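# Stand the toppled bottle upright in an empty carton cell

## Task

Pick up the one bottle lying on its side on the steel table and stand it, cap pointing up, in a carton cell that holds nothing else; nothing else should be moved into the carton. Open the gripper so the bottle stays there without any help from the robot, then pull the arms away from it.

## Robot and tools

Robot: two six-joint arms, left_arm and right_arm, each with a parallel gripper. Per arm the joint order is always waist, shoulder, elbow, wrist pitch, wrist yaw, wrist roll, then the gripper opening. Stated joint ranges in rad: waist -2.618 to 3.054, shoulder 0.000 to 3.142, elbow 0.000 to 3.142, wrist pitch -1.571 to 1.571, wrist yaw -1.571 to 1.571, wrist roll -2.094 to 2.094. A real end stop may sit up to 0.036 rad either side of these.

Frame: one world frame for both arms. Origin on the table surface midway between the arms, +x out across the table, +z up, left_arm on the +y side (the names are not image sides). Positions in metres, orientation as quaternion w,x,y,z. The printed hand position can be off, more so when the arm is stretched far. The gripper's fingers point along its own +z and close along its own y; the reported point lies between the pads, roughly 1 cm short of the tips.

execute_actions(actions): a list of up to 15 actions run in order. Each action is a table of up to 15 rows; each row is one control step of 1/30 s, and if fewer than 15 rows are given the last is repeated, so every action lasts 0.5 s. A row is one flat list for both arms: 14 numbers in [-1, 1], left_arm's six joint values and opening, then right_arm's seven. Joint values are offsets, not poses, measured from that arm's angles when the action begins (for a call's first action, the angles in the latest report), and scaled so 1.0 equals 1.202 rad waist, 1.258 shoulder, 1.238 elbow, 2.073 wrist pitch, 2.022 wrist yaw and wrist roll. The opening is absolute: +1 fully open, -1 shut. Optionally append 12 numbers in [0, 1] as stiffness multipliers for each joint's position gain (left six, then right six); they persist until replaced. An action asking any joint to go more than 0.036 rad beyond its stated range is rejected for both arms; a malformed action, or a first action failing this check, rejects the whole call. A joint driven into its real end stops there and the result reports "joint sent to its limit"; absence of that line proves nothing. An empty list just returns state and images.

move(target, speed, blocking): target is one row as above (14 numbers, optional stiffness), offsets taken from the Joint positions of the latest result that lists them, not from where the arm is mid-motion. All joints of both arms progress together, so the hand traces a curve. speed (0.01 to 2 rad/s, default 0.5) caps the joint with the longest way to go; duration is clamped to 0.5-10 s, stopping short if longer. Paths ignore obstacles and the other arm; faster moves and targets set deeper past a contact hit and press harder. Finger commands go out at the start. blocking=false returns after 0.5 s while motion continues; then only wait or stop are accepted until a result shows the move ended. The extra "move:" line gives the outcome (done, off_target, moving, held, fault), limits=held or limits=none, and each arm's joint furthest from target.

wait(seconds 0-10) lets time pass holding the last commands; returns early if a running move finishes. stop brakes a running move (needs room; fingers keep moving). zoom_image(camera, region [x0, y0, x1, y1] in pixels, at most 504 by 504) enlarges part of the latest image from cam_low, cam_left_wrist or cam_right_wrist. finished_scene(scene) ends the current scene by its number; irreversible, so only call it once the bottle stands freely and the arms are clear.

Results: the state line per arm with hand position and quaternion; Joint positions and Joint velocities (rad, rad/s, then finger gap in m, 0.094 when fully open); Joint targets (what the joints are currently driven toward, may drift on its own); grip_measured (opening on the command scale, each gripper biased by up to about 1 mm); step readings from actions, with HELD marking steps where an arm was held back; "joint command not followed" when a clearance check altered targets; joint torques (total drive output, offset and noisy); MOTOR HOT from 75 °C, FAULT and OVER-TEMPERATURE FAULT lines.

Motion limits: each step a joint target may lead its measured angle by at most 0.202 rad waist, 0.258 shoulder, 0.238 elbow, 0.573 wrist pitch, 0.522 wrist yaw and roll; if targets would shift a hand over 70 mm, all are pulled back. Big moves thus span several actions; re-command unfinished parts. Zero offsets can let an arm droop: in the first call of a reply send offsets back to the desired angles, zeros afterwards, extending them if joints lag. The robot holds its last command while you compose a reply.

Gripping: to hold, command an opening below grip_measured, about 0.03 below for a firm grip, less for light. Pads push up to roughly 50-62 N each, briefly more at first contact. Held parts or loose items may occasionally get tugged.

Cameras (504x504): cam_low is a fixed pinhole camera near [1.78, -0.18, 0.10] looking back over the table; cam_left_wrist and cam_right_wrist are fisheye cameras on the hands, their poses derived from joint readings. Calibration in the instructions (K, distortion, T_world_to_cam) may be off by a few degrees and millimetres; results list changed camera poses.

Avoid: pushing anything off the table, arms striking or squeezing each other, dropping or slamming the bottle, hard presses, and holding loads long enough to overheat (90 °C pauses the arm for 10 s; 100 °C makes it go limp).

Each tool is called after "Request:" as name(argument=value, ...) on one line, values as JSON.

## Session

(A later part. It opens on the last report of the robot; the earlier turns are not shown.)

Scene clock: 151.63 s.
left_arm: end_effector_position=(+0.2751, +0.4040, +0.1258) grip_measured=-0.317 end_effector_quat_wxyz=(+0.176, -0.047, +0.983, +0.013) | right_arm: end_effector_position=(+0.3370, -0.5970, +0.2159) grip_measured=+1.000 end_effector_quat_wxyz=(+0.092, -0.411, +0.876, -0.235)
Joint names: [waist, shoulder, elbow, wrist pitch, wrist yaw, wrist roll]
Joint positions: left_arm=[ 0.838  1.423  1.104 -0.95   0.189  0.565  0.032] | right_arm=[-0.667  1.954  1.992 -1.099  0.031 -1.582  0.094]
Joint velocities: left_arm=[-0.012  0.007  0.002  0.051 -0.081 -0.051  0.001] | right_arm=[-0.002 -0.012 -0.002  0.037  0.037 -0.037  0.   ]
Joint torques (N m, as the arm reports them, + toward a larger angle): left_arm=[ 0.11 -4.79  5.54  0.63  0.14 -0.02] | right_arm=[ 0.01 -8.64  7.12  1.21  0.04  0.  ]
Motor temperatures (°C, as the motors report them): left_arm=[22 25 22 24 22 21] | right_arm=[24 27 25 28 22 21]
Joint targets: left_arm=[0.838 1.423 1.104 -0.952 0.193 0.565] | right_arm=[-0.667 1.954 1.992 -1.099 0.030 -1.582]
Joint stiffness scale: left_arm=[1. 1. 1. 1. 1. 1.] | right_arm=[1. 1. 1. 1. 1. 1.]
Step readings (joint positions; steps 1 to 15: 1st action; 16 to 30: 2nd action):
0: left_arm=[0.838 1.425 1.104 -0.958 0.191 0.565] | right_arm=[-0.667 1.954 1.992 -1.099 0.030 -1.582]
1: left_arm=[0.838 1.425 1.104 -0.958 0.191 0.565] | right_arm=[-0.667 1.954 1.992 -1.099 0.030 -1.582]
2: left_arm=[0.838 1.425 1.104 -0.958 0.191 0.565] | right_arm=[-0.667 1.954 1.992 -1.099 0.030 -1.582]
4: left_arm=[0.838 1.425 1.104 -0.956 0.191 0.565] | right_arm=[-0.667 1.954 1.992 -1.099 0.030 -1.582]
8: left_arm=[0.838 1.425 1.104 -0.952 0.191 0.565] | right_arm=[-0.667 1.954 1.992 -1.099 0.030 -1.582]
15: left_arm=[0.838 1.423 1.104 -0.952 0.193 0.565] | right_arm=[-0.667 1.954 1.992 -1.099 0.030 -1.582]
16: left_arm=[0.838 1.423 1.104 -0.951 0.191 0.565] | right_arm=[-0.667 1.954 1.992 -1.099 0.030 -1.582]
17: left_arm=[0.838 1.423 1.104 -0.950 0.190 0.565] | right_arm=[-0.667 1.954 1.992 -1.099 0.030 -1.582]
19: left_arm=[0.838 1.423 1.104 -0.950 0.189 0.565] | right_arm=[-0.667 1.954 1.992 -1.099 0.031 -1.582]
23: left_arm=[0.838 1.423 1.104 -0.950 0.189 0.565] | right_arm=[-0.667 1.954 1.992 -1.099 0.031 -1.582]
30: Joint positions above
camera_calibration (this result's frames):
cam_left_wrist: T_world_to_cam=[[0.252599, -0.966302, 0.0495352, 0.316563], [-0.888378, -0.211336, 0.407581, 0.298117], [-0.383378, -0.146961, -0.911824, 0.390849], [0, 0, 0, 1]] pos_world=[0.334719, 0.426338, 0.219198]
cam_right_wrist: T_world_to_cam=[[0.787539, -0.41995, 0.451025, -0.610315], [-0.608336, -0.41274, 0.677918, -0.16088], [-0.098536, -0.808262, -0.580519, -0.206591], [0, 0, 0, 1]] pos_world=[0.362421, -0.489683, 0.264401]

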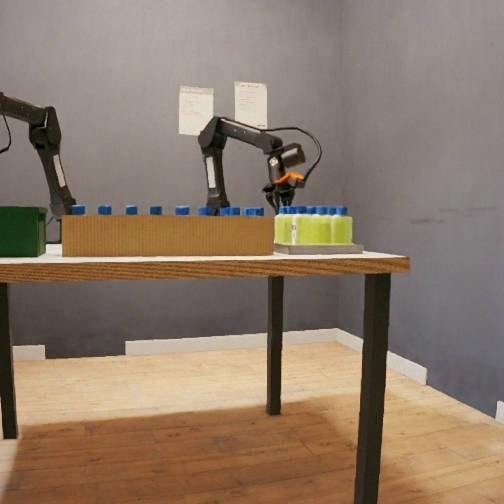

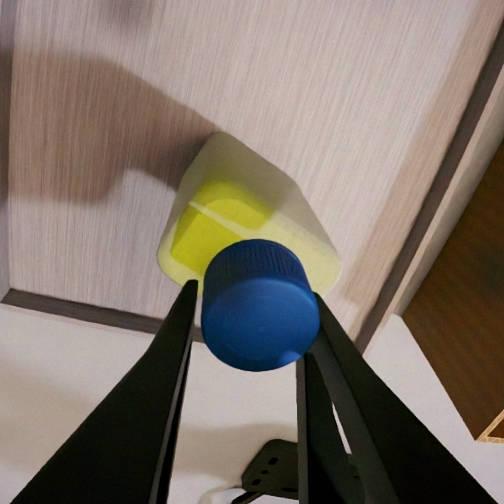

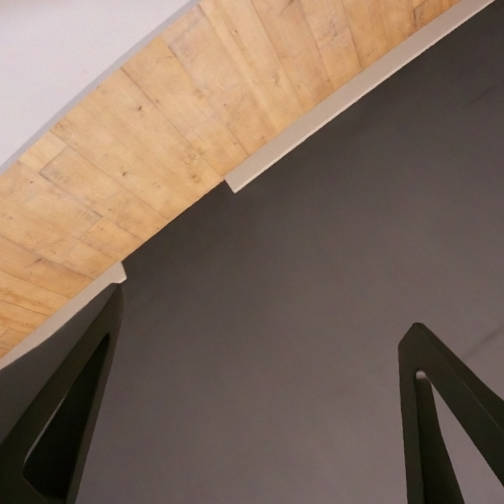

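Request:
execute_actions(actions=[[[-0.004,0.0,0.010,-0.004,0.008,-0.002,-0.27,0,-0.0103,0.0081,0,-0.004,0.002,1],[-0.005,0.0,0.014,-0.005,0.009,-0.002,-0.22,0,-0.0103,0.0081,0,-0.004,0.002,1],[-0.006,0.0,0.018,-0.006,0.010,-0.002,-0.17,0,-0.0103,0.0081,0,-0.004,0.002,1],[-0.007,0.001,0.021,-0.007,0.0104,-0.002,-0.13,0,-0.0103,0.0081,0,-0.004,0.002,1],[-0.008,0.001,0.024,-0.008,0.0104,-0.002,-0.10,0,-0.0103,0.0081,0,-0.004,0.002,1],[-0.010,0.002,0.026,-0.009,0.0104,-0.002,-0.10,0,-0.0103,0.0081,0,-0.004,0.002,1],[-0.011,0.002,0.028,-0.010,0.0104,-0.002,-0.10,0,-0.0103,0.0081,0,-0.004,0.002,1],[-0.012,0.003,0.030,-0.011,0.0104,-0.002,-0.10,0,-0.0103,0.0081,0,-0.004,0.002,1],[-0.013,0.003,0.032,-0.012,0.0104,-0.002,-0.10,0,-0.0103,0.0081,0,-0.004,0.002,1],[-0.014,0.004,0.034,-0.0125,0.0104,-0.002,-0.10,0,-0.0103,0.0081,0,-0.004,0.002,1],[-0.015,0.004,0.035,-0.013,0.0104,-0.002,-0.10,0,-0.0103,0.0081,0,-0.004,0.002,1],[-0.016,0.0045,0.036,-0.0135,0.0104,-0.002,-0.10,0,-0.0103,0.0081,0,-0.004,0.002,1],[-0.017,0.005,0.037,-0.014,0.0104,-0.002,-0.10,0,-0.0103,0.0081,0,-0.004,0.002,1],[-0.018,0.005,0.038,-0.0145,0.0104,-0.002,-0.10,0,-0.0103,0.0081,0,-0.004,0.002,1]]])

Scene clock: 156.00 s.
left_arm: end_effector_position=(+0.2774, +0.3998, +0.1290) grip_measured=-0.102 end_effector_quat_wxyz=(+0.177, -0.040, +0.983, +0.008) | right_arm: end_effector_position=(+0.3370, -0.5970, +0.2159) grip_measured=+1.000 end_effector_quat_wxyz=(+0.092, -0.411, +0.876, -0.235)
Joint names: [waist, shoulder, elbow, wrist pitch, wrist yaw, wrist roll]
Joint positions: left_arm=[ 0.826  1.423  1.117 -0.965  0.195  0.565  0.042] | right_arm=[-0.667  1.954  1.992 -1.099  0.031 -1.582  0.094]
Joint velocities: left_arm=[-0.017  0.002  0.012  0.022 -0.007 -0.037  0.   ] | right_arm=[ 0.012  0.007 -0.007 -0.007  0.051  0.066  0.   ]
Joint torques (N m, as the arm reports them, + toward a larger angle): left_arm=[-0.69 -4.12  7.58  0.53  0.23 -0.04] | right_arm=[ 0.02 -9.6   8.03  1.21 -0.04  0.06]
Motor temperatures (°C, as the motors report them): left_arm=[22 25 22 24 22 21] | right_arm=[24 27 25 28 22 21]
Joint targets: left_arm=[0.816 1.429 1.151 -0.979 0.209 0.561] | right_arm=[-0.667 1.941 2.002 -1.099 0.022 -1.577]
Joint stiffness scale: left_arm=[1. 1. 1. 1. 1. 1.] | right_arm=[1. 1. 1. 1. 1. 1.]
Step readings (joint positions):
0: left_arm=[0.838 1.423 1.104 -0.950 0.189 0.565] | right_arm=[-0.667 1.954 1.992 -1.099 0.031 -1.582]
1: left_arm=[0.838 1.423 1.104 -0.950 0.189 0.565] | right_arm=[-0.667 1.954 1.992 -1.099 0.031 -1.582]
2: left_arm=[0.838 1.423 1.104 -0.950 0.189 0.565] | right_arm=[-0.667 1.954 1.992 -1.099 0.031 -1.582]
4: left_arm=[0.838 1.423 1.104 -0.952 0.191 0.565] | right_arm=[-0.667 1.954 1.992 -1.099 0.031 -1.582]
8: left_arm=[0.837 1.423 1.104 -0.955 0.192 0.565] | right_arm=[-0.667 1.954 1.992 -1.099 0.031 -1.582]
15: Joint positions above
camera_calibration (this result's frames):
cam_left_wrist: T_world_to_cam=[[0.239317, -0.969329, 0.0559376, 0.31587], [-0.891815, -0.196668, 0.407417, 0.293059], [-0.38392, -0.147388, -0.911528, 0.394381], [0, 0, 0, 1]] pos_world=[0.337172, 0.421944, 0.222423]
cam_right_wrist: T_world_to_cam=[[0.787539, -0.41995, 0.451025, -0.610315], [-0.608336, -0.41274, 0.677918, -0.16088], [-0.098536, -0.808262, -0.580519, -0.206591], [0, 0, 0, 1]] pos_world=[0.362421, -0.489683, 0.264401]

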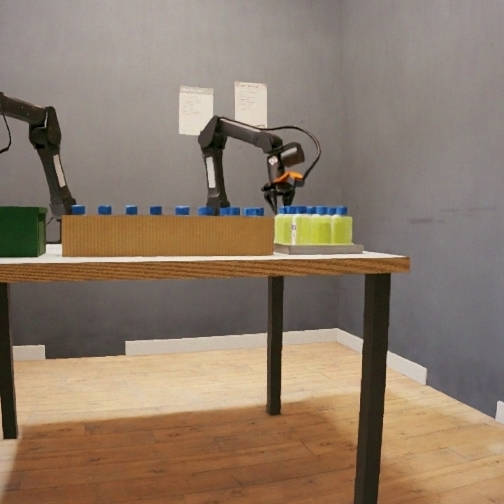

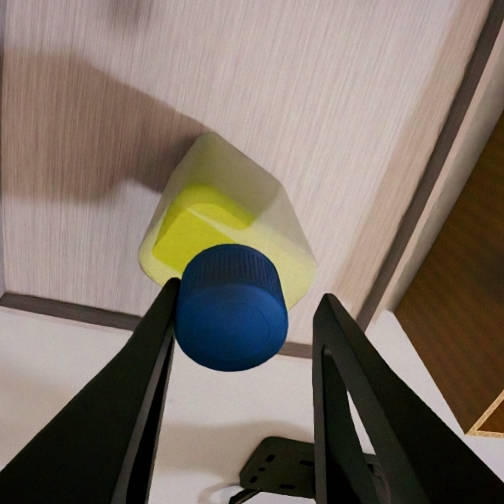

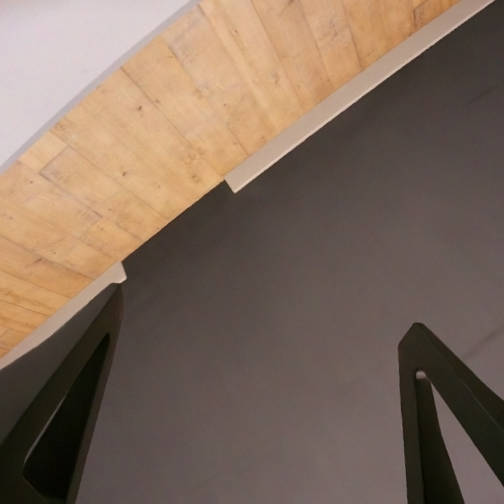

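Request:
execute_actions(actions=[[[-0.007,0.005,0.028,-0.0068,0.007,-0.002,-0.10,0,-0.0103,0.0081,0,-0.004,0.002,1],[-0.007,0.0055,0.029,-0.0068,0.007,-0.002,-0.10,0,-0.0103,0.0081,0,-0.004,0.002,1],[-0.007,0.006,0.030,-0.0068,0.007,-0.002,-0.10,0,-0.0103,0.0081,0,-0.004,0.002,1],[-0.007,0.0065,0.031,-0.0068,0.007,-0.002,-0.10,0,-0.0103,0.0081,0,-0.004,0.002,1],[-0.007,0.007,0.032,-0.0068,0.007,-0.002,-0.10,0,-0.0103,0.0081,0,-0.004,0.002,1],[-0.007,0.0075,0.033,-0.0068,0.007,-0.002,-0.10,0,-0.0103,0.0081,0,-0.004,0.002,1],[-0.007,0.008,0.034,-0.0068,0.007,-0.002,-0.10,0,-0.0103,0.0081,0,-0.004,0.002,1],[-0.007,0.0085,0.035,-0.0068,0.007,-0.002,-0.10,0,-0.0103,0.0081,0,-0.004,0.002,1],[-0.007,0.009,0.0355,-0.0068,0.007,-0.002,-0.10,0,-0.0103,0.0081,0,-0.004,0.002,1],[-0.007,0.010,0.0355,-0.0068,0.007,-0.002,-0.10,0,-0.0103,0.0081,0,-0.004,0.002,1]]])

Scene clock: 157.70 s.
left_arm: end_effector_position=(+0.2789, +0.4004, +0.1293) grip_measured=-0.102 end_effector_quat_wxyz=(+0.175, -0.040, +0.984, +0.007) | right_arm: end_effector_position=(+0.3370, -0.5970, +0.2159) grip_measured=+1.000 end_effector_quat_wxyz=(+0.092, -0.411, +0.876, -0.235)
Joint names: [waist, shoulder, elbow, wrist pitch, wrist yaw, wrist roll]
Joint positions: left_arm=[ 0.825  1.433  1.128 -0.971  0.196  0.565  0.042] | right_arm=[-0.667  1.954  1.992 -1.099  0.031 -1.582  0.094]
Joint velocities: left_arm=[-0.012  0.007 -0.017 -0.037 -0.037  0.051 -0.001] | right_arm=[ 0.017 -0.007  0.002 -0.022  0.051 -0.007  0.   ]
Joint torques (N m, as the arm reports them, + toward a larger angle): left_arm=[-0.61 -4.64  7.81  0.59  0.17 -0.07] | right_arm=[ 0.02 -9.6   8.02  1.2  -0.04  0.06]
Motor temperatures (°C, as the motors report them): left_arm=[22 25 22 24 22 21] | right_arm=[24 27 25 28 22 21]
Joint targets: left_arm=[0.817 1.435 1.161 -0.980 0.209 0.561] | right_arm=[-0.667 1.941 2.002 -1.099 0.022 -1.577]
Joint stiffness scale: left_arm=[1. 1. 1. 1. 1. 1.] | right_arm=[1. 1. 1. 1. 1. 1.]
Step readings (joint positions):
0: left_arm=[0.825 1.423 1.118 -0.967 0.195 0.565] | right_arm=[-0.667 1.954 1.992 -1.099 0.031 -1.582]
1: left_arm=[0.825 1.423 1.118 -0.967 0.195 0.565] | right_arm=[-0.667 1.954 1.992 -1.099 0.031 -1.582]
2: left_arm=[0.825 1.423 1.118 -0.967 0.195 0.565] | right_arm=[-0.667 1.954 1.992 -1.099 0.031 -1.582]
4: left_arm=[0.825 1.423 1.118 -0.967 0.195 0.565] | right_arm=[-0.667 1.954 1.992 -1.099 0.031 -1.582]
8: left_arm=[0.825 1.424 1.119 -0.968 0.195 0.565] | right_arm=[-0.667 1.954 1.992 -1.099 0.031 -1.582]
15: Joint positions above
camera_calibration (this result's frames):
cam_left_wrist: T_world_to_cam=[[0.238417, -0.969378, 0.0588544, 0.315983], [-0.89085, -0.194167, 0.410714, 0.292648], [-0.38671, -0.150352, -0.909863, 0.39702], [0, 0, 0, 1]] pos_world=[0.338901, 0.422823, 0.222442]
cam_right_wrist: T_world_to_cam=[[0.787539, -0.41995, 0.451025, -0.610315], [-0.608336, -0.41274, 0.677918, -0.16088], [-0.098536, -0.808262, -0.580519, -0.206591], [0, 0, 0, 1]] pos_world=[0.362421, -0.489683, 0.264401]

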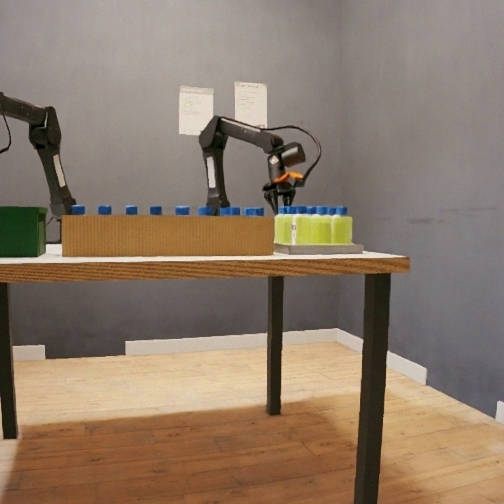

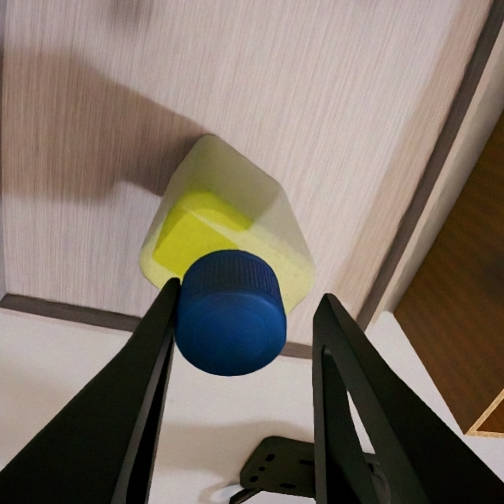

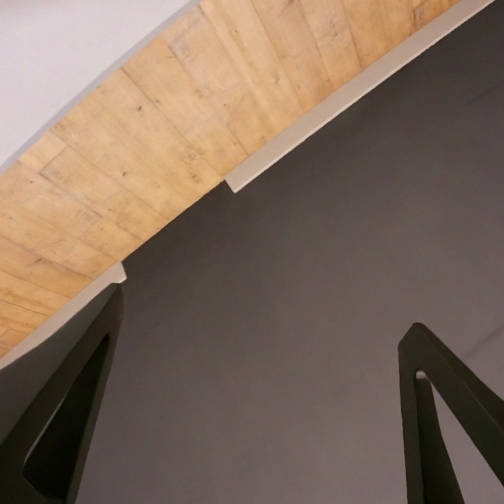

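Request:
zoom_image(camera="cam_left_wrist", region=[130, 230, 350, 400])

Region (130, 230, 350, 400) of cam_left_wrist's 504x504 image, scaled by 2.291, with more detail than that image has; it fills the top 389 rows of this view, and the rest is white.

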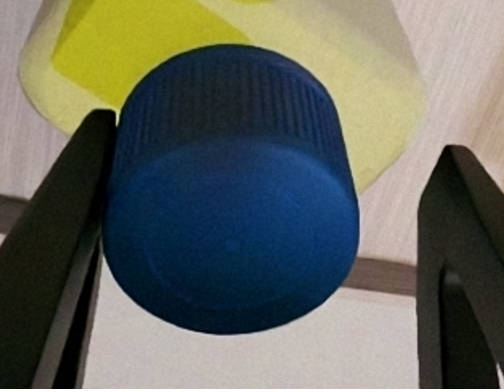

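Request:
execute_actions(actions=[[[-0.003,0.002,0.027,-0.0043,0.0064,-0.002,-0.10,0,-0.0103,0.0081,0,-0.004,0.002,1],[0.0,0.003,0.028,-0.0043,0.0064,-0.002,-0.10,0,-0.0103,0.0081,0,-0.004,0.002,1],[0.003,0.004,0.029,-0.0043,0.0064,-0.002,-0.10,0,-0.0103,0.0081,0,-0.004,0.002,1],[0.006,0.005,0.030,-0.0043,0.0064,-0.002,-0.10,0,-0.0103,0.0081,0,-0.004,0.002,1],[0.008,0.0055,0.0305,-0.0043,0.0064,-0.002,-0.10,0,-0.0103,0.0081,0,-0.004,0.002,1],[0.010,0.006,0.031,-0.0043,0.0064,-0.002,-0.10,0,-0.0103,0.0081,0,-0.004,0.002,1],[0.012,0.0065,0.0315,-0.0043,0.0064,-0.002,-0.10,0,-0.0103,0.0081,0,-0.004,0.002,1],[0.013,0.007,0.032,-0.0043,0.0064,-0.002,-0.10,0,-0.0103,0.0081,0,-0.004,0.002,1],[0.014,0.0075,0.0325,-0.0043,0.0064,-0.002,-0.10,0,-0.0103,0.0081,0,-0.004,0.002,1],[0.015,0.008,0.033,-0.0043,0.0064,-0.002,-0.10,0,-0.0103,0.0081,0,-0.004,0.002,1],[0.016,0.008,0.033,-0.0043,0.0064,-0.002,-0.10,0,-0.0103,0.0081,0,-0.004,0.002,1],[0.017,0.008,0.033,-0.0043,0.0064,-0.002,-0.10,0,-0.0103,0.0081,0,-0.004,0.002,1]]])

Scene clock: 161.53 s.
left_arm: end_effector_position=(+0.2779, +0.4043, +0.1293) grip_measured=-0.102 end_effector_quat_wxyz=(+0.174, -0.046, +0.984, +0.006) | right_arm: end_effector_position=(+0.3370, -0.5970, +0.2159) grip_measured=+1.000 end_effector_quat_wxyz=(+0.092, -0.411, +0.876, -0.235)
Joint names: [waist, shoulder, elbow, wrist pitch, wrist yaw, wrist roll]
Joint positions: left_arm=[ 0.837  1.44   1.135 -0.973  0.197  0.565  0.042] | right_arm=[-0.667  1.954  1.992 -1.099  0.031 -1.582  0.094]
Joint velocities: left_arm=[-0.012  0.017  0.017  0.022 -0.037 -0.022  0.001] | right_arm=[ 0.007  0.007 -0.012 -0.066 -0.051  0.022  0.   ]
Joint torques (N m, as the arm reports them, + toward a larger angle): left_arm=[ 0.66 -4.73  7.82  0.57  0.2  -0.08] | right_arm=[ 0.02 -9.59  8.02  1.22 -0.04  0.05]
Motor temperatures (°C, as the motors report them): left_arm=[22 25 22 24 22 21] | right_arm=[24 27 25 28 22 21]
Joint targets: left_arm=[0.846 1.443 1.169 -0.979 0.209 0.561] | right_arm=[-0.667 1.941 2.002 -1.099 0.022 -1.577]
Joint stiffness scale: left_arm=[1. 1. 1. 1. 1. 1.] | right_arm=[1. 1. 1. 1. 1. 1.]
Step readings (joint positions):
0: left_arm=[0.825 1.433 1.128 -0.971 0.196 0.565] | right_arm=[-0.667 1.954 1.992 -1.099 0.031 -1.582]
1: left_arm=[0.825 1.433 1.128 -0.971 0.196 0.565] | right_arm=[-0.667 1.954 1.992 -1.099 0.031 -1.582]
2: left_arm=[0.825 1.433 1.128 -0.971 0.196 0.565] | right_arm=[-0.667 1.954 1.992 -1.099 0.031 -1.582]
4: left_arm=[0.825 1.433 1.128 -0.971 0.196 0.565] | right_arm=[-0.667 1.954 1.992 -1.099 0.031 -1.582]
8: left_arm=[0.827 1.433 1.128 -0.971 0.197 0.565] | right_arm=[-0.667 1.954 1.992 -1.099 0.031 -1.582]
15: Joint positions above
camera_calibration (this result's frames):
cam_left_wrist: T_world_to_cam=[[0.250132, -0.966301, 0.0607997, 0.315213], [-0.887679, -0.203801, 0.412906, 0.295263], [-0.386601, -0.157252, -0.908742, 0.399822], [0, 0, 0, 1]] pos_world=[0.337825, 0.427638, 0.222254]
cam_right_wrist: T_world_to_cam=[[0.787539, -0.41995, 0.451025, -0.610315], [-0.608336, -0.41274, 0.677918, -0.16088], [-0.098536, -0.808262, -0.580519, -0.206591], [0, 0, 0, 1]] pos_world=[0.362421, -0.489683, 0.264401]

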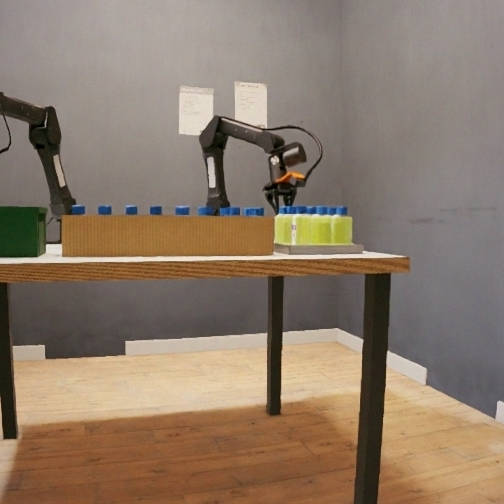

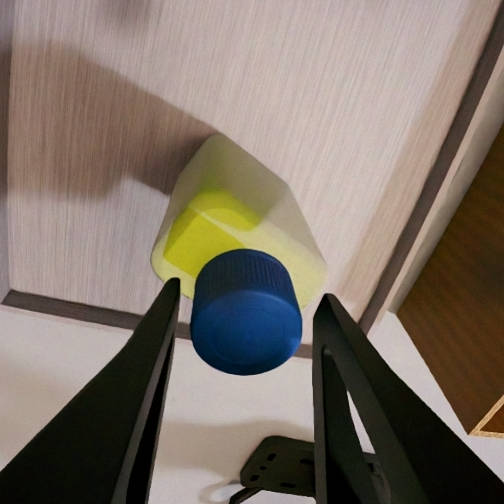

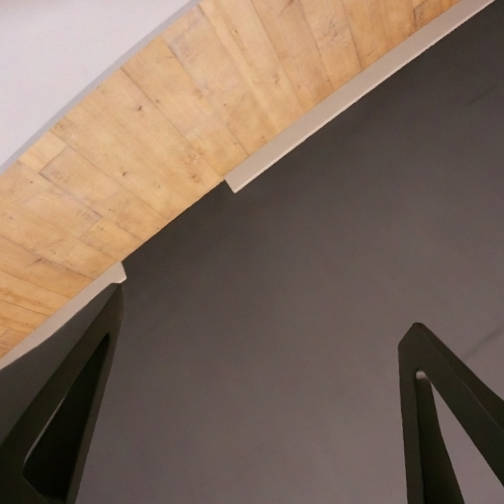

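Request:
execute_actions(actions=[[[0.005,0.0,0.024,-0.003,0.006,-0.002,-0.125,0,-0.0103,0.0081,0,-0.004,0.002,1],[0.005,0.0,0.024,-0.003,0.006,-0.002,-0.15,0,-0.0103,0.0081,0,-0.004,0.002,1],[0.005,0.0,0.024,-0.003,0.006,-0.002,-0.175,0,-0.0103,0.0081,0,-0.004,0.002,1],[0.005,0.0,0.024,-0.003,0.006,-0.002,-0.20,0,-0.0103,0.0081,0,-0.004,0.002,1],[0.005,0.0,0.024,-0.003,0.006,-0.002,-0.22,0,-0.0103,0.0081,0,-0.004,0.002,1],[0.005,0.0,0.024,-0.003,0.006,-0.002,-0.24,0,-0.0103,0.0081,0,-0.004,0.002,1],[0.005,0.0,0.024,-0.003,0.006,-0.002,-0.26,0,-0.0103,0.0081,0,-0.004,0.002,1],[0.005,0.0,0.024,-0.003,0.006,-0.002,-0.275,0,-0.0103,0.0081,0,-0.004,0.002,1],[0.005,0.0,0.024,-0.003,0.006,-0.002,-0.29,0,-0.0103,0.0081,0,-0.004,0.002,1],[0.005,0.0,0.024,-0.003,0.006,-0.002,-0.30,0,-0.0103,0.0081,0,-0.004,0.002,1],[0.005,0.0,0.024,-0.003,0.006,-0.002,-0.31,0,-0.0103,0.0081,0,-0.004,0.002,1],[0.005,0.0,0.024,-0.003,0.006,-0.002,-0.32,0,-0.0103,0.0081,0,-0.004,0.002,1],[0.005,0.0,0.024,-0.003,0.006,-0.002,-0.33,0,-0.0103,0.0081,0,-0.004,0.002,1],[0.005,0.0,0.024,-0.003,0.006,-0.002,-0.34,0,-0.0103,0.0081,0,-0.004,0.002,1]]])

Scene clock: 163.07 s.
left_arm: end_effector_position=(+0.2779, +0.4043, +0.1292) grip_measured=-0.337 end_effector_quat_wxyz=(+0.174, -0.046, +0.984, +0.006) | right_arm: end_effector_position=(+0.3370, -0.5970, +0.2159) grip_measured=+1.000 end_effector_quat_wxyz=(+0.092, -0.411, +0.876, -0.235)
Joint names: [waist, shoulder, elbow, wrist pitch, wrist yaw, wrist roll]
Joint positions: left_arm=[ 0.837  1.441  1.135 -0.973  0.197  0.565  0.031] | right_arm=[-0.667  1.954  1.992 -1.099  0.031 -1.582  0.094]
Joint velocities: left_arm=[ 0.002  0.002  0.012  0.081  0.037 -0.037 -0.003] | right_arm=[-0.037  0.002  0.012 -0.051  0.022 -0.022  0.   ]
Joint torques (N m, as the arm reports them, + toward a larger angle): left_arm=[ 0.51 -4.96  7.54  0.55  0.18 -0.11] | right_arm=[ 0.02 -9.55  8.03  1.21 -0.03  0.04]
Motor temperatures (°C, as the motors report them): left_arm=[22 25 22 24 22 21] | right_arm=[24 27 25 28 22 21]
Joint targets: left_arm=[0.843 1.441 1.165 -0.979 0.209 0.561] | right_arm=[-0.667 1.941 2.002 -1.099 0.022 -1.577]
Joint stiffness scale: left_arm=[1. 1. 1. 1. 1. 1.] | right_arm=[1. 1. 1. 1. 1. 1.]
Step readings (joint positions):
0: left_arm=[0.837 1.441 1.135 -0.973 0.197 0.565] | right_arm=[-0.667 1.954 1.992 -1.099 0.031 -1.582]
1: left_arm=[0.837 1.441 1.135 -0.973 0.197 0.565] | right_arm=[-0.667 1.954 1.992 -1.099 0.031 -1.582]
2: left_arm=[0.837 1.441 1.135 -0.973 0.197 0.565] | right_arm=[-0.667 1.954 1.992 -1.099 0.031 -1.582]
4: left_arm=[0.837 1.441 1.135 -0.973 0.197 0.565] | right_arm=[-0.667 1.954 1.992 -1.099 0.031 -1.582]
8: left_arm=[0.837 1.441 1.135 -0.973 0.197 0.565] | right_arm=[-0.667 1.954 1.992 -1.099 0.031 -1.582]
15: Joint positions above
camera_calibration (this result's frames):
cam_left_wrist: T_world_to_cam=[[0.25015, -0.966286, 0.0609603, 0.31519], [-0.887557, -0.2037, 0.413217, 0.295197], [-0.386868, -0.157472, -0.90859, 0.399867], [0, 0, 0, 1]] pos_world=[0.337856, 0.427663, 0.222121]
cam_right_wrist: T_world_to_cam=[[0.787539, -0.41995, 0.451025, -0.610315], [-0.608336, -0.41274, 0.677918, -0.16088], [-0.098536, -0.808262, -0.580519, -0.206591], [0, 0, 0, 1]] pos_world=[0.362421, -0.489683, 0.264401]

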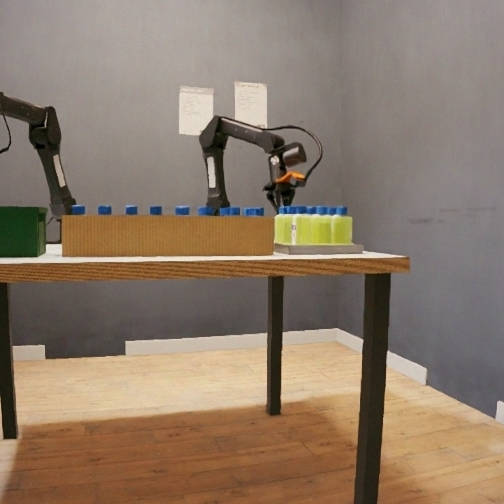

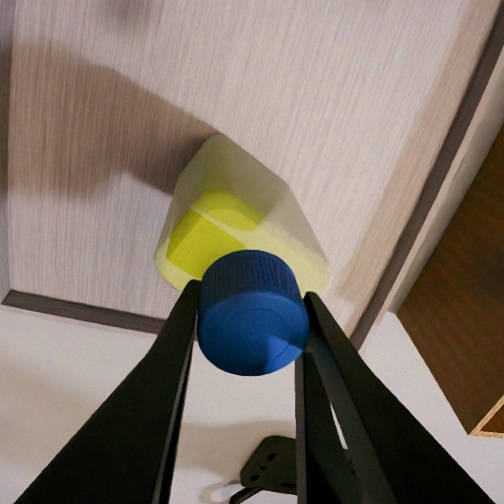

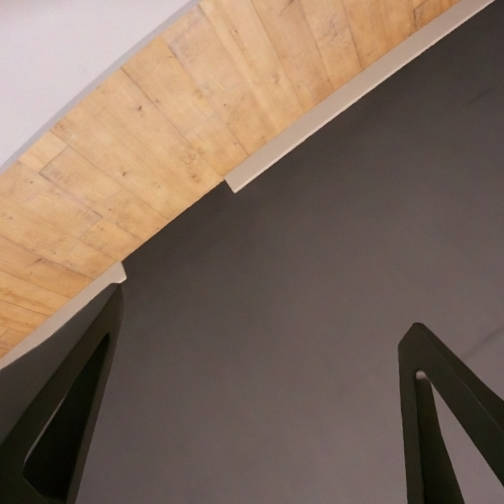

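Request:
execute_actions(actions=[[[0.005,0.0,0.024,-0.003,0.006,-0.002,-0.345,0,-0.0103,0.0081,0,-0.004,0.002,1],[0.005,0.0,0.024,-0.003,0.006,-0.002,-0.35,0,-0.0103,0.0081,0,-0.004,0.002,1],[0.005,0.0,0.024,-0.003,0.006,-0.002,-0.355,0,-0.0103,0.0081,0,-0.004,0.002,1],[0.005,0.0,0.024,-0.003,0.006,-0.002,-0.36,0,-0.0103,0.0081,0,-0.004,0.002,1],[0.005,0.0,0.024,-0.003,0.006,-0.002,-0.365,0,-0.0103,0.0081,0,-0.004,0.002,1],[0.005,0.0,0.024,-0.003,0.006,-0.002,-0.37,0,-0.0103,0.0081,0,-0.004,0.002,1],[0.005,0.0,0.024,-0.003,0.006,-0.002,-0.375,0,-0.0103,0.0081,0,-0.004,0.002,1],[0.005,0.0,0.024,-0.003,0.006,-0.002,-0.38,0,-0.0103,0.0081,0,-0.004,0.002,1]]])

Scene clock: 164.17 s.
left_arm: end_effector_position=(+0.2778, +0.4044, +0.1292) grip_measured=-0.377 end_effector_quat_wxyz=(+0.174, -0.046, +0.984, +0.007) | right_arm: end_effector_position=(+0.3370, -0.5970, +0.2159) grip_measured=+1.000 end_effector_quat_wxyz=(+0.092, -0.411, +0.876, -0.235)
Joint names: [waist, shoulder, elbow, wrist pitch, wrist yaw, wrist roll]
Joint positions: left_arm=[ 0.837  1.441  1.135 -0.973  0.196  0.565  0.029] | right_arm=[-0.667  1.954  1.992 -1.099  0.031 -1.582  0.094]
Joint velocities: left_arm=[-0.007  0.002  0.002 -0.066 -0.022  0.037 -0.001] | right_arm=[-0.007  0.007 -0.017  0.007  0.066  0.051  0.   ]
Joint torques (N m, as the arm reports them, + toward a larger angle): left_arm=[ 0.51 -4.82  7.45  0.58  0.21 -0.05] | right_arm=[ 0.02 -9.59  8.01  1.22 -0.04  0.05]
Motor temperatures (°C, as the motors report them): left_arm=[22 25 22 24 22 21] | right_arm=[24 27 25 28 22 21]
Joint targets: left_arm=[0.843 1.441 1.165 -0.979 0.209 0.561] | right_arm=[-0.667 1.941 2.002 -1.099 0.022 -1.577]
Joint stiffness scale: left_arm=[1. 1. 1. 1. 1. 1.] | right_arm=[1. 1. 1. 1. 1. 1.]
Step readings (joint positions):
0: left_arm=[0.837 1.441 1.135 -0.973 0.197 0.565] | right_arm=[-0.667 1.954 1.992 -1.099 0.031 -1.582]
1: left_arm=[0.837 1.441 1.135 -0.973 0.197 0.565] | right_arm=[-0.667 1.954 1.992 -1.099 0.031 -1.582]
2: left_arm=[0.837 1.441 1.135 -0.973 0.197 0.565] | right_arm=[-0.667 1.954 1.992 -1.099 0.031 -1.582]
4: left_arm=[0.837 1.441 1.135 -0.973 0.197 0.565] | right_arm=[-0.667 1.954 1.992 -1.099 0.031 -1.582]
8: left_arm=[0.837 1.441 1.135 -0.973 0.197 0.565] | right_arm=[-0.667 1.954 1.992 -1.099 0.031 -1.582]
15: Joint positions above
camera_calibration (this result's frames):
cam_left_wrist: T_world_to_cam=[[0.250391, -0.966265, 0.0602989, 0.315325], [-0.88732, -0.204129, 0.413514, 0.295229], [-0.387256, -0.157045, -0.908499, 0.399754], [0, 0, 0, 1]] pos_world=[0.337815, 0.427732, 0.222081]
cam_right_wrist: T_world_to_cam=[[0.787539, -0.41995, 0.451025, -0.610315], [-0.608336, -0.41274, 0.677918, -0.16088], [-0.098536, -0.808262, -0.580519, -0.206591], [0, 0, 0, 1]] pos_world=[0.362421, -0.489683, 0.264401]

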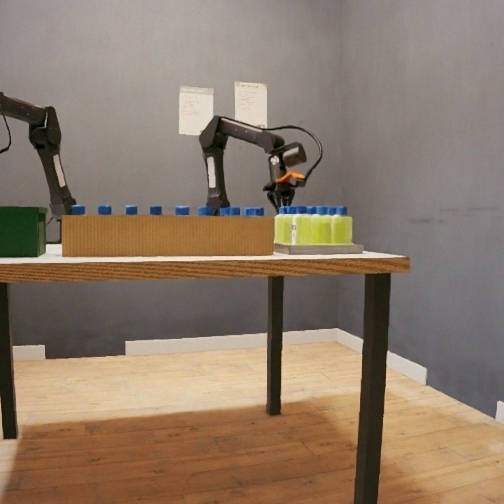

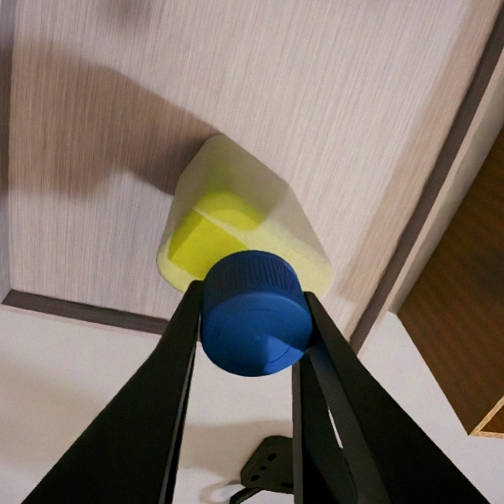

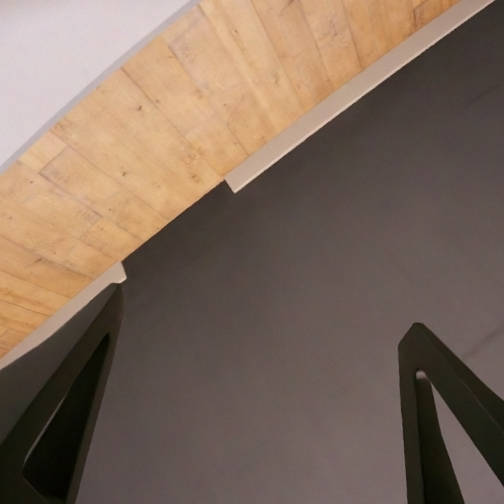

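Request:
zoom_image(camera="cam_left_wrist", region=[150, 230, 370, 400])

Region (150, 230, 370, 400) of cam_left_wrist's 504x504 image, scaled by 2.291, with more detail than that image has; it fills the top 389 rows of this view, and the rest is white.

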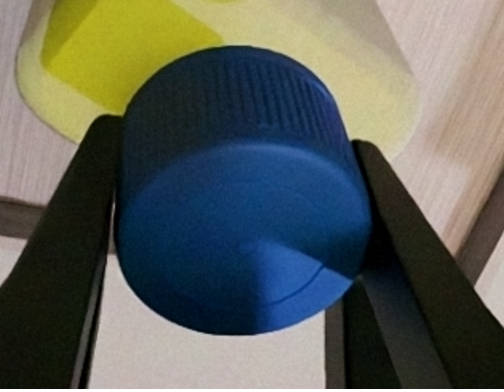

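Request:
execute_actions(actions=[[[0.005,0.0,0.024,-0.003,0.006,-0.002,-0.385,0,-0.0103,0.0081,0,-0.004,0.002,1],[0.005,0.0,0.024,-0.003,0.006,-0.002,-0.39,0,-0.0103,0.0081,0,-0.004,0.002,1],[0.005,0.0,0.024,-0.003,0.006,-0.002,-0.395,0,-0.0103,0.0081,0,-0.004,0.002,1],[0.005,0.0,0.024,-0.003,0.006,-0.002,-0.40,0,-0.0103,0.0081,0,-0.004,0.002,1],[0.005,0.0,0.024,-0.003,0.006,-0.002,-0.405,0,-0.0103,0.0081,0,-0.004,0.002,1],[0.005,0.0,0.024,-0.003,0.006,-0.002,-0.41,0,-0.0103,0.0081,0,-0.004,0.002,1]]])

Scene clock: 165.23 s.
left_arm: end_effector_position=(+0.2776, +0.4047, +0.1291) grip_measured=-0.400 end_effector_quat_wxyz=(+0.173, -0.047, +0.984, +0.007) | right_arm: end_effector_position=(+0.3370, -0.5970, +0.2159) grip_measured=+1.000 end_effector_quat_wxyz=(+0.092, -0.411, +0.876, -0.235)
Joint names: [waist, shoulder, elbow, wrist pitch, wrist yaw, wrist roll]
Joint positions: left_arm=[ 0.837  1.441  1.135 -0.973  0.194  0.565  0.028] | right_arm=[-0.667  1.954  1.992 -1.099  0.031 -1.582  0.094]
Joint velocities: left_arm=[-0.007 -0.007 -0.007  0.022 -0.022  0.022 -0.001] | right_arm=[-0.022 -0.022  0.012  0.051  0.022 -0.007  0.   ]
Joint torques (N m, as the arm reports them, + toward a larger angle): left_arm=[ 0.34 -4.87  7.56  0.59  0.24 -0.06] | right_arm=[-0.03 -9.58  8.04  1.22 -0.04  0.05]
Motor temperatures (°C, as the motors report them): left_arm=[22 25 22 24 22 21] | right_arm=[24 27 25 28 22 21]
Joint targets: left_arm=[0.843 1.441 1.165 -0.979 0.208 0.561] | right_arm=[-0.667 1.941 2.002 -1.099 0.022 -1.577]
Joint stiffness scale: left_arm=[1. 1. 1. 1. 1. 1.] | right_arm=[1. 1. 1. 1. 1. 1.]
Step readings (joint positions):
0: left_arm=[0.837 1.441 1.135 -0.973 0.196 0.565] | right_arm=[-0.667 1.954 1.992 -1.099 0.031 -1.582]
1: left_arm=[0.837 1.441 1.135 -0.973 0.195 0.565] | right_arm=[-0.667 1.954 1.992 -1.099 0.031 -1.582]
2: left_arm=[0.837 1.441 1.135 -0.973 0.195 0.565] | right_arm=[-0.667 1.954 1.992 -1.099 0.031 -1.582]
4: left_arm=[0.837 1.441 1.135 -0.973 0.194 0.565] | right_arm=[-0.667 1.954 1.992 -1.099 0.031 -1.582]
8: left_arm=[0.837 1.441 1.135 -0.973 0.194 0.565] | right_arm=[-0.667 1.954 1.992 -1.099 0.031 -1.582]
15: Joint positions above
camera_calibration (this result's frames):
cam_left_wrist: T_world_to_cam=[[0.25099, -0.966212, 0.058645, 0.315664], [-0.886728, -0.205199, 0.414255, 0.295308], [-0.388224, -0.155976, -0.90827, 0.399469], [0, 0, 0, 1]] pos_world=[0.337713, 0.427903, 0.221981]
cam_right_wrist: T_world_to_cam=[[0.787539, -0.41995, 0.451025, -0.610315], [-0.608336, -0.41274, 0.677918, -0.16088], [-0.098536, -0.808262, -0.580519, -0.206591], [0, 0, 0, 1]] pos_world=[0.362421, -0.489683, 0.264401]

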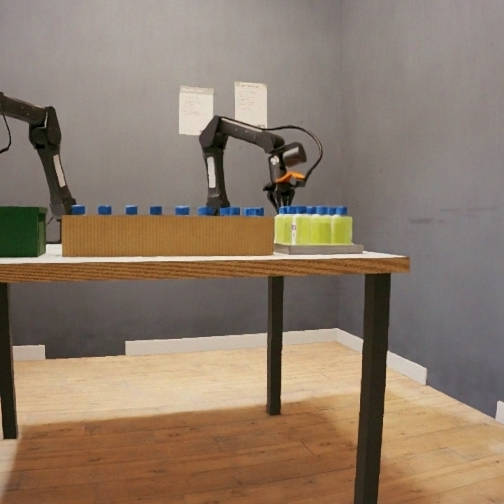

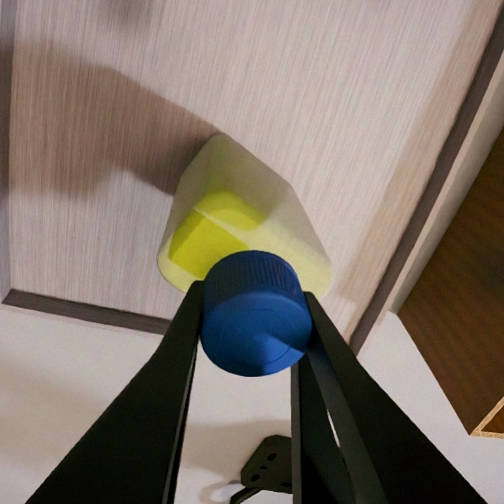

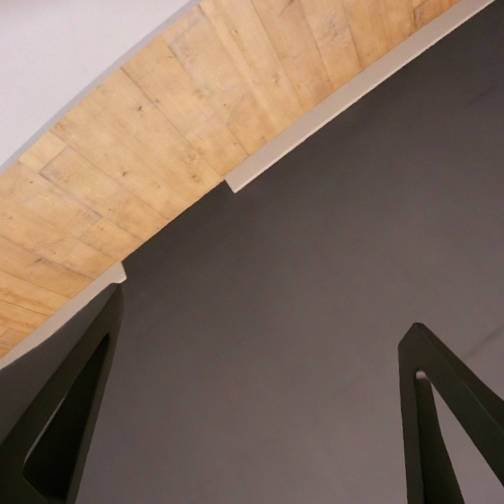

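Request:
execute_actions(actions=[[[0.005,0.0,0.024,-0.003,0.007,-0.002,-0.414,0,-0.0103,0.0081,0,-0.004,0.002,1],[0.005,0.0,0.024,-0.003,0.007,-0.002,-0.418,0,-0.0103,0.0081,0,-0.004,0.002,1],[0.005,0.0,0.024,-0.003,0.007,-0.002,-0.422,0,-0.0103,0.0081,0,-0.004,0.002,1],[0.005,0.0,0.024,-0.003,0.007,-0.002,-0.426,0,-0.0103,0.0081,0,-0.004,0.002,1],[0.005,0.0,0.024,-0.003,0.007,-0.002,-0.43,0,-0.0103,0.0081,0,-0.004,0.002,1],[0.005,0.0,0.024,-0.003,0.007,-0.002,-0.434,0,-0.0103,0.0081,0,-0.004,0.002,1],[0.005,0.0,0.024,-0.003,0.007,-0.002,-0.438,0,-0.0103,0.0081,0,-0.004,0.002,1]]])

Scene clock: 166.53 s.
left_arm: end_effector_position=(+0.2776, +0.4047, +0.1291) grip_measured=-0.419 end_effector_quat_wxyz=(+0.173, -0.047, +0.984, +0.007) | right_arm: end_effector_position=(+0.3370, -0.5970, +0.2159) grip_measured=+1.000 end_effector_quat_wxyz=(+0.092, -0.411, +0.876, -0.235)
Joint names: [waist, shoulder, elbow, wrist pitch, wrist yaw, wrist roll]
Joint positions: left_arm=[ 0.837  1.441  1.135 -0.973  0.194  0.565  0.027] | right_arm=[-0.667  1.954  1.992 -1.099  0.031 -1.582  0.094]
Joint velocities: left_arm=[ 0.007 -0.017 -0.002 -0.051 -0.081  0.037 -0.   ] | right_arm=[ 0.002  0.002 -0.012 -0.007 -0.037  0.037  0.   ]
Joint torques (N m, as the arm reports them, + toward a larger angle): left_arm=[ 0.48 -4.92  7.43  0.58  0.26 -0.08] | right_arm=[ 0.05 -9.58  8.02  1.21 -0.04  0.05]
Motor temperatures (°C, as the motors report them): left_arm=[22 25 23 24 22 21] | right_arm=[24 27 25 28 22 21]
Joint targets: left_arm=[0.843 1.441 1.165 -0.979 0.208 0.561] | right_arm=[-0.667 1.941 2.002 -1.099 0.022 -1.577]
Joint stiffness scale: left_arm=[1. 1. 1. 1. 1. 1.] | right_arm=[1. 1. 1. 1. 1. 1.]
Step readings (joint positions):
0: left_arm=[0.837 1.441 1.135 -0.973 0.194 0.565] | right_arm=[-0.667 1.954 1.992 -1.099 0.031 -1.582]
1: left_arm=[0.837 1.441 1.135 -0.973 0.194 0.565] | right_arm=[-0.667 1.954 1.992 -1.099 0.031 -1.582]
2: left_arm=[0.837 1.441 1.135 -0.973 0.194 0.565] | right_arm=[-0.667 1.954 1.992 -1.099 0.031 -1.582]
4: left_arm=[0.837 1.441 1.135 -0.973 0.194 0.565] | right_arm=[-0.667 1.954 1.992 -1.099 0.031 -1.582]
8: left_arm=[0.837 1.441 1.135 -0.973 0.194 0.565] | right_arm=[-0.667 1.954 1.992 -1.099 0.031 -1.582]
15: Joint positions above
camera_calibration (this result's frames):
cam_left_wrist: T_world_to_cam=[[0.25099, -0.966212, 0.058645, 0.315664], [-0.886728, -0.205199, 0.414255, 0.295308], [-0.388224, -0.155976, -0.90827, 0.399469], [0, 0, 0, 1]] pos_world=[0.337713, 0.427903, 0.221981]
cam_right_wrist: T_world_to_cam=[[0.787539, -0.41995, 0.451025, -0.610315], [-0.608336, -0.41274, 0.677918, -0.16088], [-0.098536, -0.808262, -0.580519, -0.206591], [0, 0, 0, 1]] pos_world=[0.362421, -0.489683, 0.264401]

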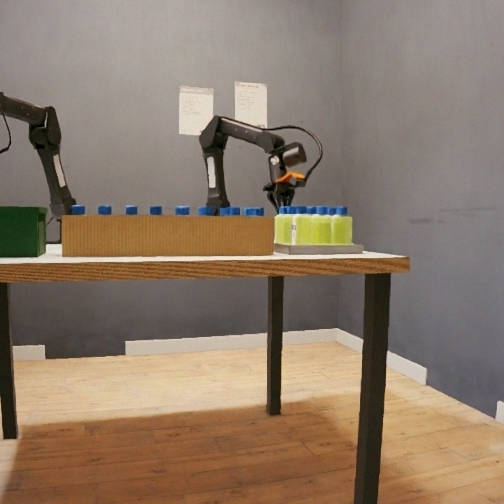

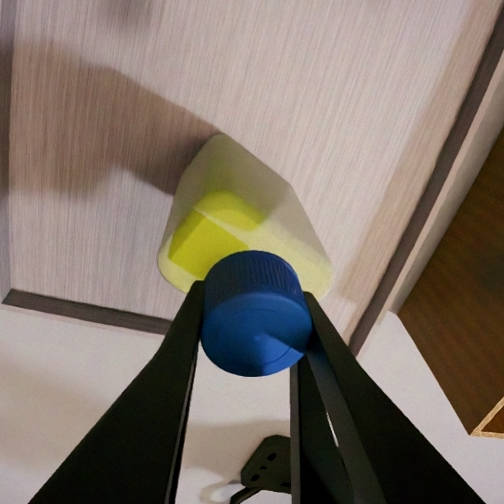

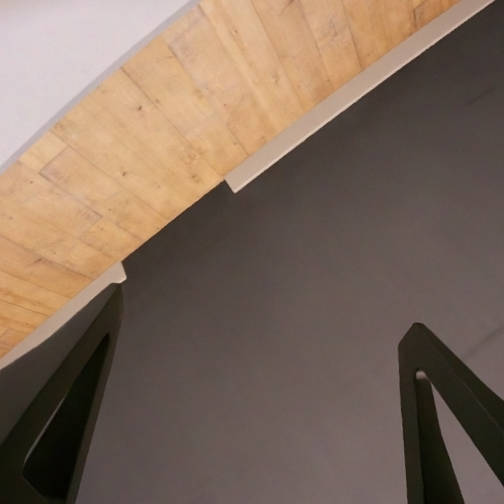

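Request:
execute_actions(actions=[[[0.005,0.0,0.024,-0.003,0.007,-0.002,-0.442,0,-0.0103,0.0081,0,-0.004,0.002,1],[0.005,0.0,0.024,-0.003,0.007,-0.002,-0.446,0,-0.0103,0.0081,0,-0.004,0.002,1],[0.005,0.0,0.024,-0.003,0.007,-0.002,-0.45,0,-0.0103,0.0081,0,-0.004,0.002,1],[0.005,0.0,0.024,-0.003,0.007,-0.002,-0.454,0,-0.0103,0.0081,0,-0.004,0.002,1],[0.005,0.0,0.024,-0.003,0.007,-0.002,-0.458,0,-0.0103,0.0081,0,-0.004,0.002,1]]])

Scene clock: 167.33 s.
left_arm: end_effector_position=(+0.2776, +0.4047, +0.1291) grip_measured=-0.420 end_effector_quat_wxyz=(+0.173, -0.047, +0.984, +0.007) | right_arm: end_effector_position=(+0.3370, -0.5970, +0.2159) grip_measured=+1.000 end_effector_quat_wxyz=(+0.092, -0.411, +0.876, -0.235)
Joint names: [waist, shoulder, elbow, wrist pitch, wrist yaw, wrist roll]
Joint positions: left_arm=[ 0.837  1.441  1.135 -0.973  0.194  0.565  0.027] | right_arm=[-0.667  1.954  1.992 -1.099  0.031 -1.582  0.094]
Joint velocities: left_arm=[ 0.012 -0.002  0.002  0.066  0.051  0.022 -0.   ] | right_arm=[ 0.002  0.002 -0.002 -0.022 -0.081 -0.007  0.   ]
Joint torques (N m, as the arm reports them, + toward a larger angle): left_arm=[ 0.39 -4.86  7.55  0.59  0.21 -0.04] | right_arm=[ 0.04 -9.6   7.99  1.2  -0.05  0.05]
Motor temperatures (°C, as the motors report them): left_arm=[22 25 23 24 22 21] | right_arm=[24 27 25 28 22 21]
Joint targets: left_arm=[0.843 1.441 1.165 -0.979 0.208 0.561] | right_arm=[-0.667 1.941 2.002 -1.099 0.022 -1.577]
Joint stiffness scale: left_arm=[1. 1. 1. 1. 1. 1.] | right_arm=[1. 1. 1. 1. 1. 1.]
Step readings (joint positions):
0: left_arm=[0.837 1.441 1.135 -0.973 0.194 0.565] | right_arm=[-0.667 1.954 1.992 -1.099 0.031 -1.582]
1: left_arm=[0.837 1.441 1.135 -0.973 0.194 0.565] | right_arm=[-0.667 1.954 1.992 -1.099 0.031 -1.582]
2: left_arm=[0.837 1.441 1.135 -0.973 0.194 0.565] | right_arm=[-0.667 1.954 1.992 -1.099 0.031 -1.582]
4: left_arm=[0.837 1.441 1.135 -0.973 0.194 0.565] | right_arm=[-0.667 1.954 1.992 -1.099 0.031 -1.582]
8: left_arm=[0.837 1.441 1.135 -0.973 0.194 0.565] | right_arm=[-0.667 1.954 1.992 -1.099 0.031 -1.582]
15: Joint positions above
camera_calibration (this result's frames):
cam_left_wrist: T_world_to_cam=[[0.25099, -0.966212, 0.058645, 0.315664], [-0.886728, -0.205199, 0.414255, 0.295308], [-0.388224, -0.155976, -0.90827, 0.399469], [0, 0, 0, 1]] pos_world=[0.337713, 0.427903, 0.221981]
cam_right_wrist: T_world_to_cam=[[0.787539, -0.41995, 0.451025, -0.610315], [-0.608336, -0.41274, 0.677918, -0.16088], [-0.098536, -0.808262, -0.580519, -0.206591], [0, 0, 0, 1]] pos_world=[0.362421, -0.489683, 0.264401]

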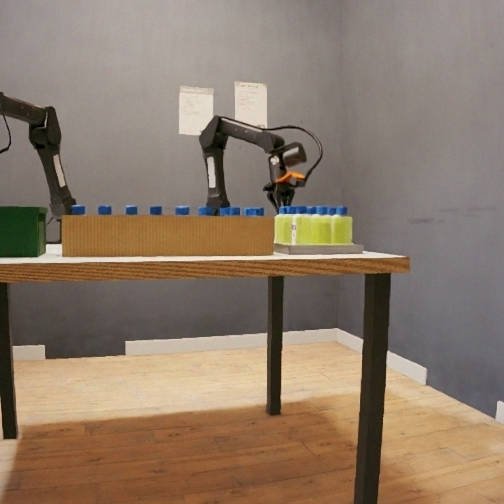

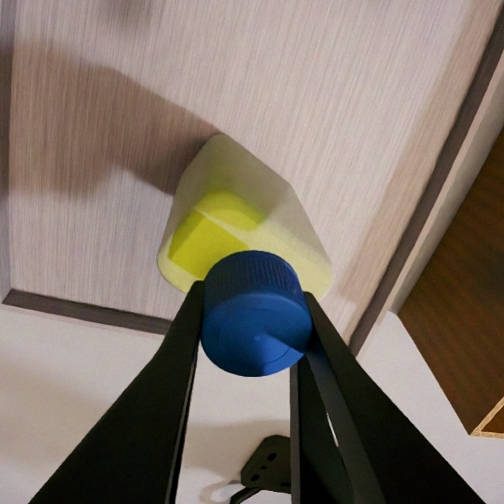

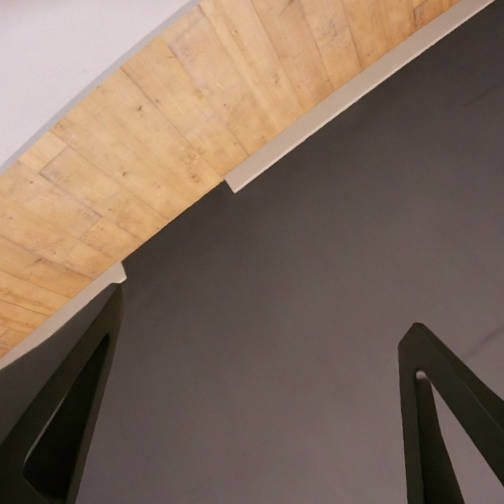

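Request:
zoom_image(camera="cam_left_wrist", region=[140, 120, 360, 320])

Region (140, 120, 360, 320) of cam_left_wrist's 504x504 image, scaled by 2.291, with more detail than that image has; it fills the top 458 rows of this view, and the rest is white.

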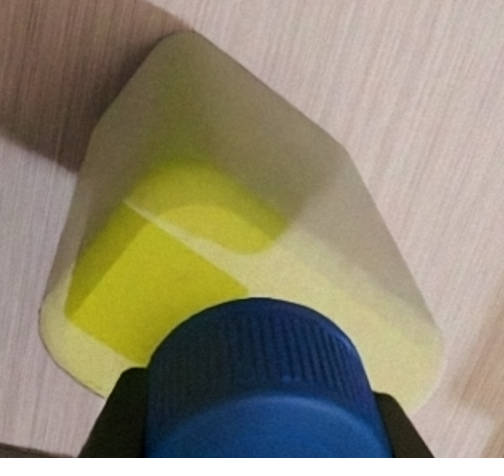

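Request:
move(target=[0.005,0.0437,0.4111,-0.2118,0.007,-0.002,-0.455,0,-0.0103,0.0081,0,-0.004,0.002,1], speed=0.4)

Scene clock: 174.10 s.
left_arm: end_effector_position=(+0.2729, +0.4014, +0.2322) grip_measured=-0.420 end_effector_quat_wxyz=(+0.163, -0.048, +0.985, +0.001) | right_arm: end_effector_position=(+0.3370, -0.5971, +0.2159) grip_measured=+1.000 end_effector_quat_wxyz=(+0.092, -0.411, +0.876, -0.235)
Joint names: [waist, shoulder, elbow, wrist pitch, wrist yaw, wrist roll]
Joint positions: left_arm=[ 0.837  1.497  1.608 -1.414  0.191  0.565  0.027] | right_arm=[-0.667  1.954  1.992 -1.099  0.031 -1.582  0.094]
Joint velocities: left_arm=[ 0.002 -0.002  0.002  0.007 -0.037 -0.022 -0.001] | right_arm=[-0.002 -0.002 -0.002 -0.022  0.022  0.051  0.   ]
Joint torques (N m, as the arm reports them, + toward a larger angle): left_arm=[ 0.36 -5.19  7.48  0.63  0.24 -0.05] | right_arm=[ 0.04 -9.6   8.06  1.2  -0.04  0.05]
Motor temperatures (°C, as the motors report them): left_arm=[22 25 23 24 22 21] | right_arm=[24 28 25 28 22 21]
Joint targets: left_arm=[0.843 1.496 1.644 -1.412 0.208 0.561] | right_arm=[-0.667 1.941 2.002 -1.099 0.023 -1.577]
Joint stiffness scale: left_arm=[1. 1. 1. 1. 1. 1.] | right_arm=[1. 1. 1. 1. 1. 1.]
move: off_target (left_arm); limits=none; left_arm: farthest joint: the elbow, 0.036 radians from its target (0.509 radians at the start); right_arm: farthest joint: the shoulder, 0.013 radians from its target (0.013 radians at the start)
camera_calibration (this result's frames):
cam_left_wrist: T_world_to_cam=[[0.252965, -0.965195, 0.0663912, 0.304919], [-0.878008, -0.200209, 0.434764, 0.238665], [-0.406339, -0.168272, -0.898094, 0.498275], [0, 0, 0, 1]] pos_world=[0.334885, 0.425935, 0.323491]
cam_right_wrist: T_world_to_cam=[[0.787557, -0.419981, 0.450965, -0.610315], [-0.608268, -0.412453, 0.678154, -0.160832], [-0.0988103, -0.808392, -0.580292, -0.20667], [0, 0, 0, 1]] pos_world=[0.362407, -0.489727, 0.26437]

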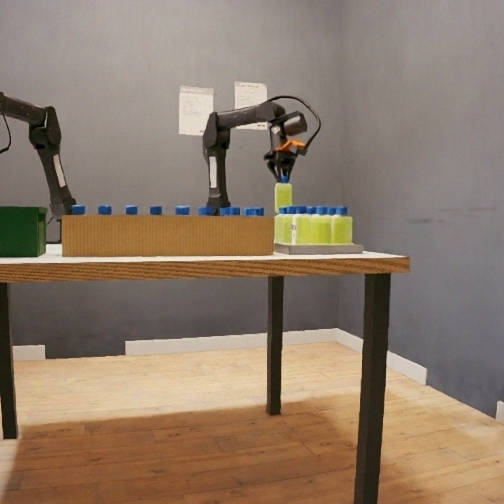

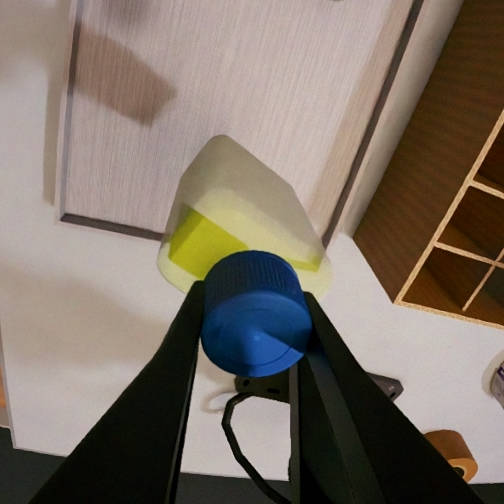

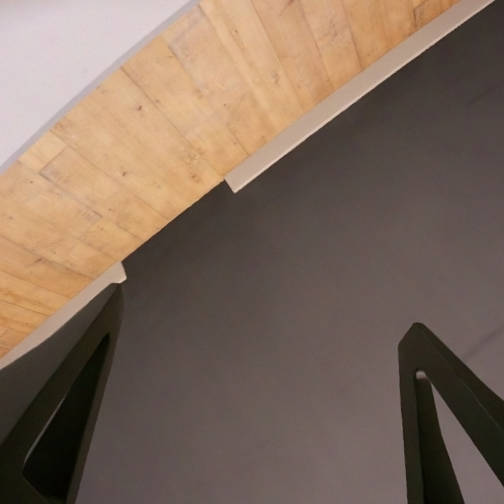

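Request:
zoom_image(camera="cam_low", region=[200, 130, 340, 250])

Region (200, 130, 340, 250) of cam_low's 504x504 image, scaled by 3.600, with more detail than that image has; it fills the top 432 rows of this view, and the rest is white.

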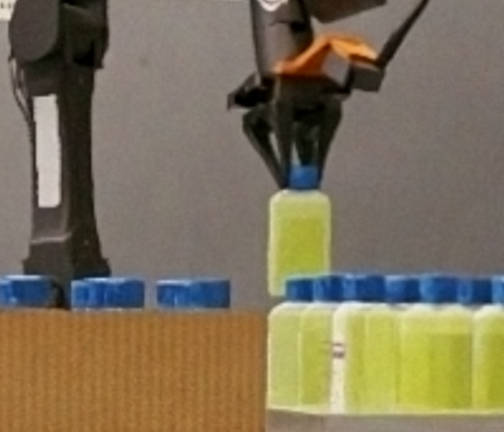

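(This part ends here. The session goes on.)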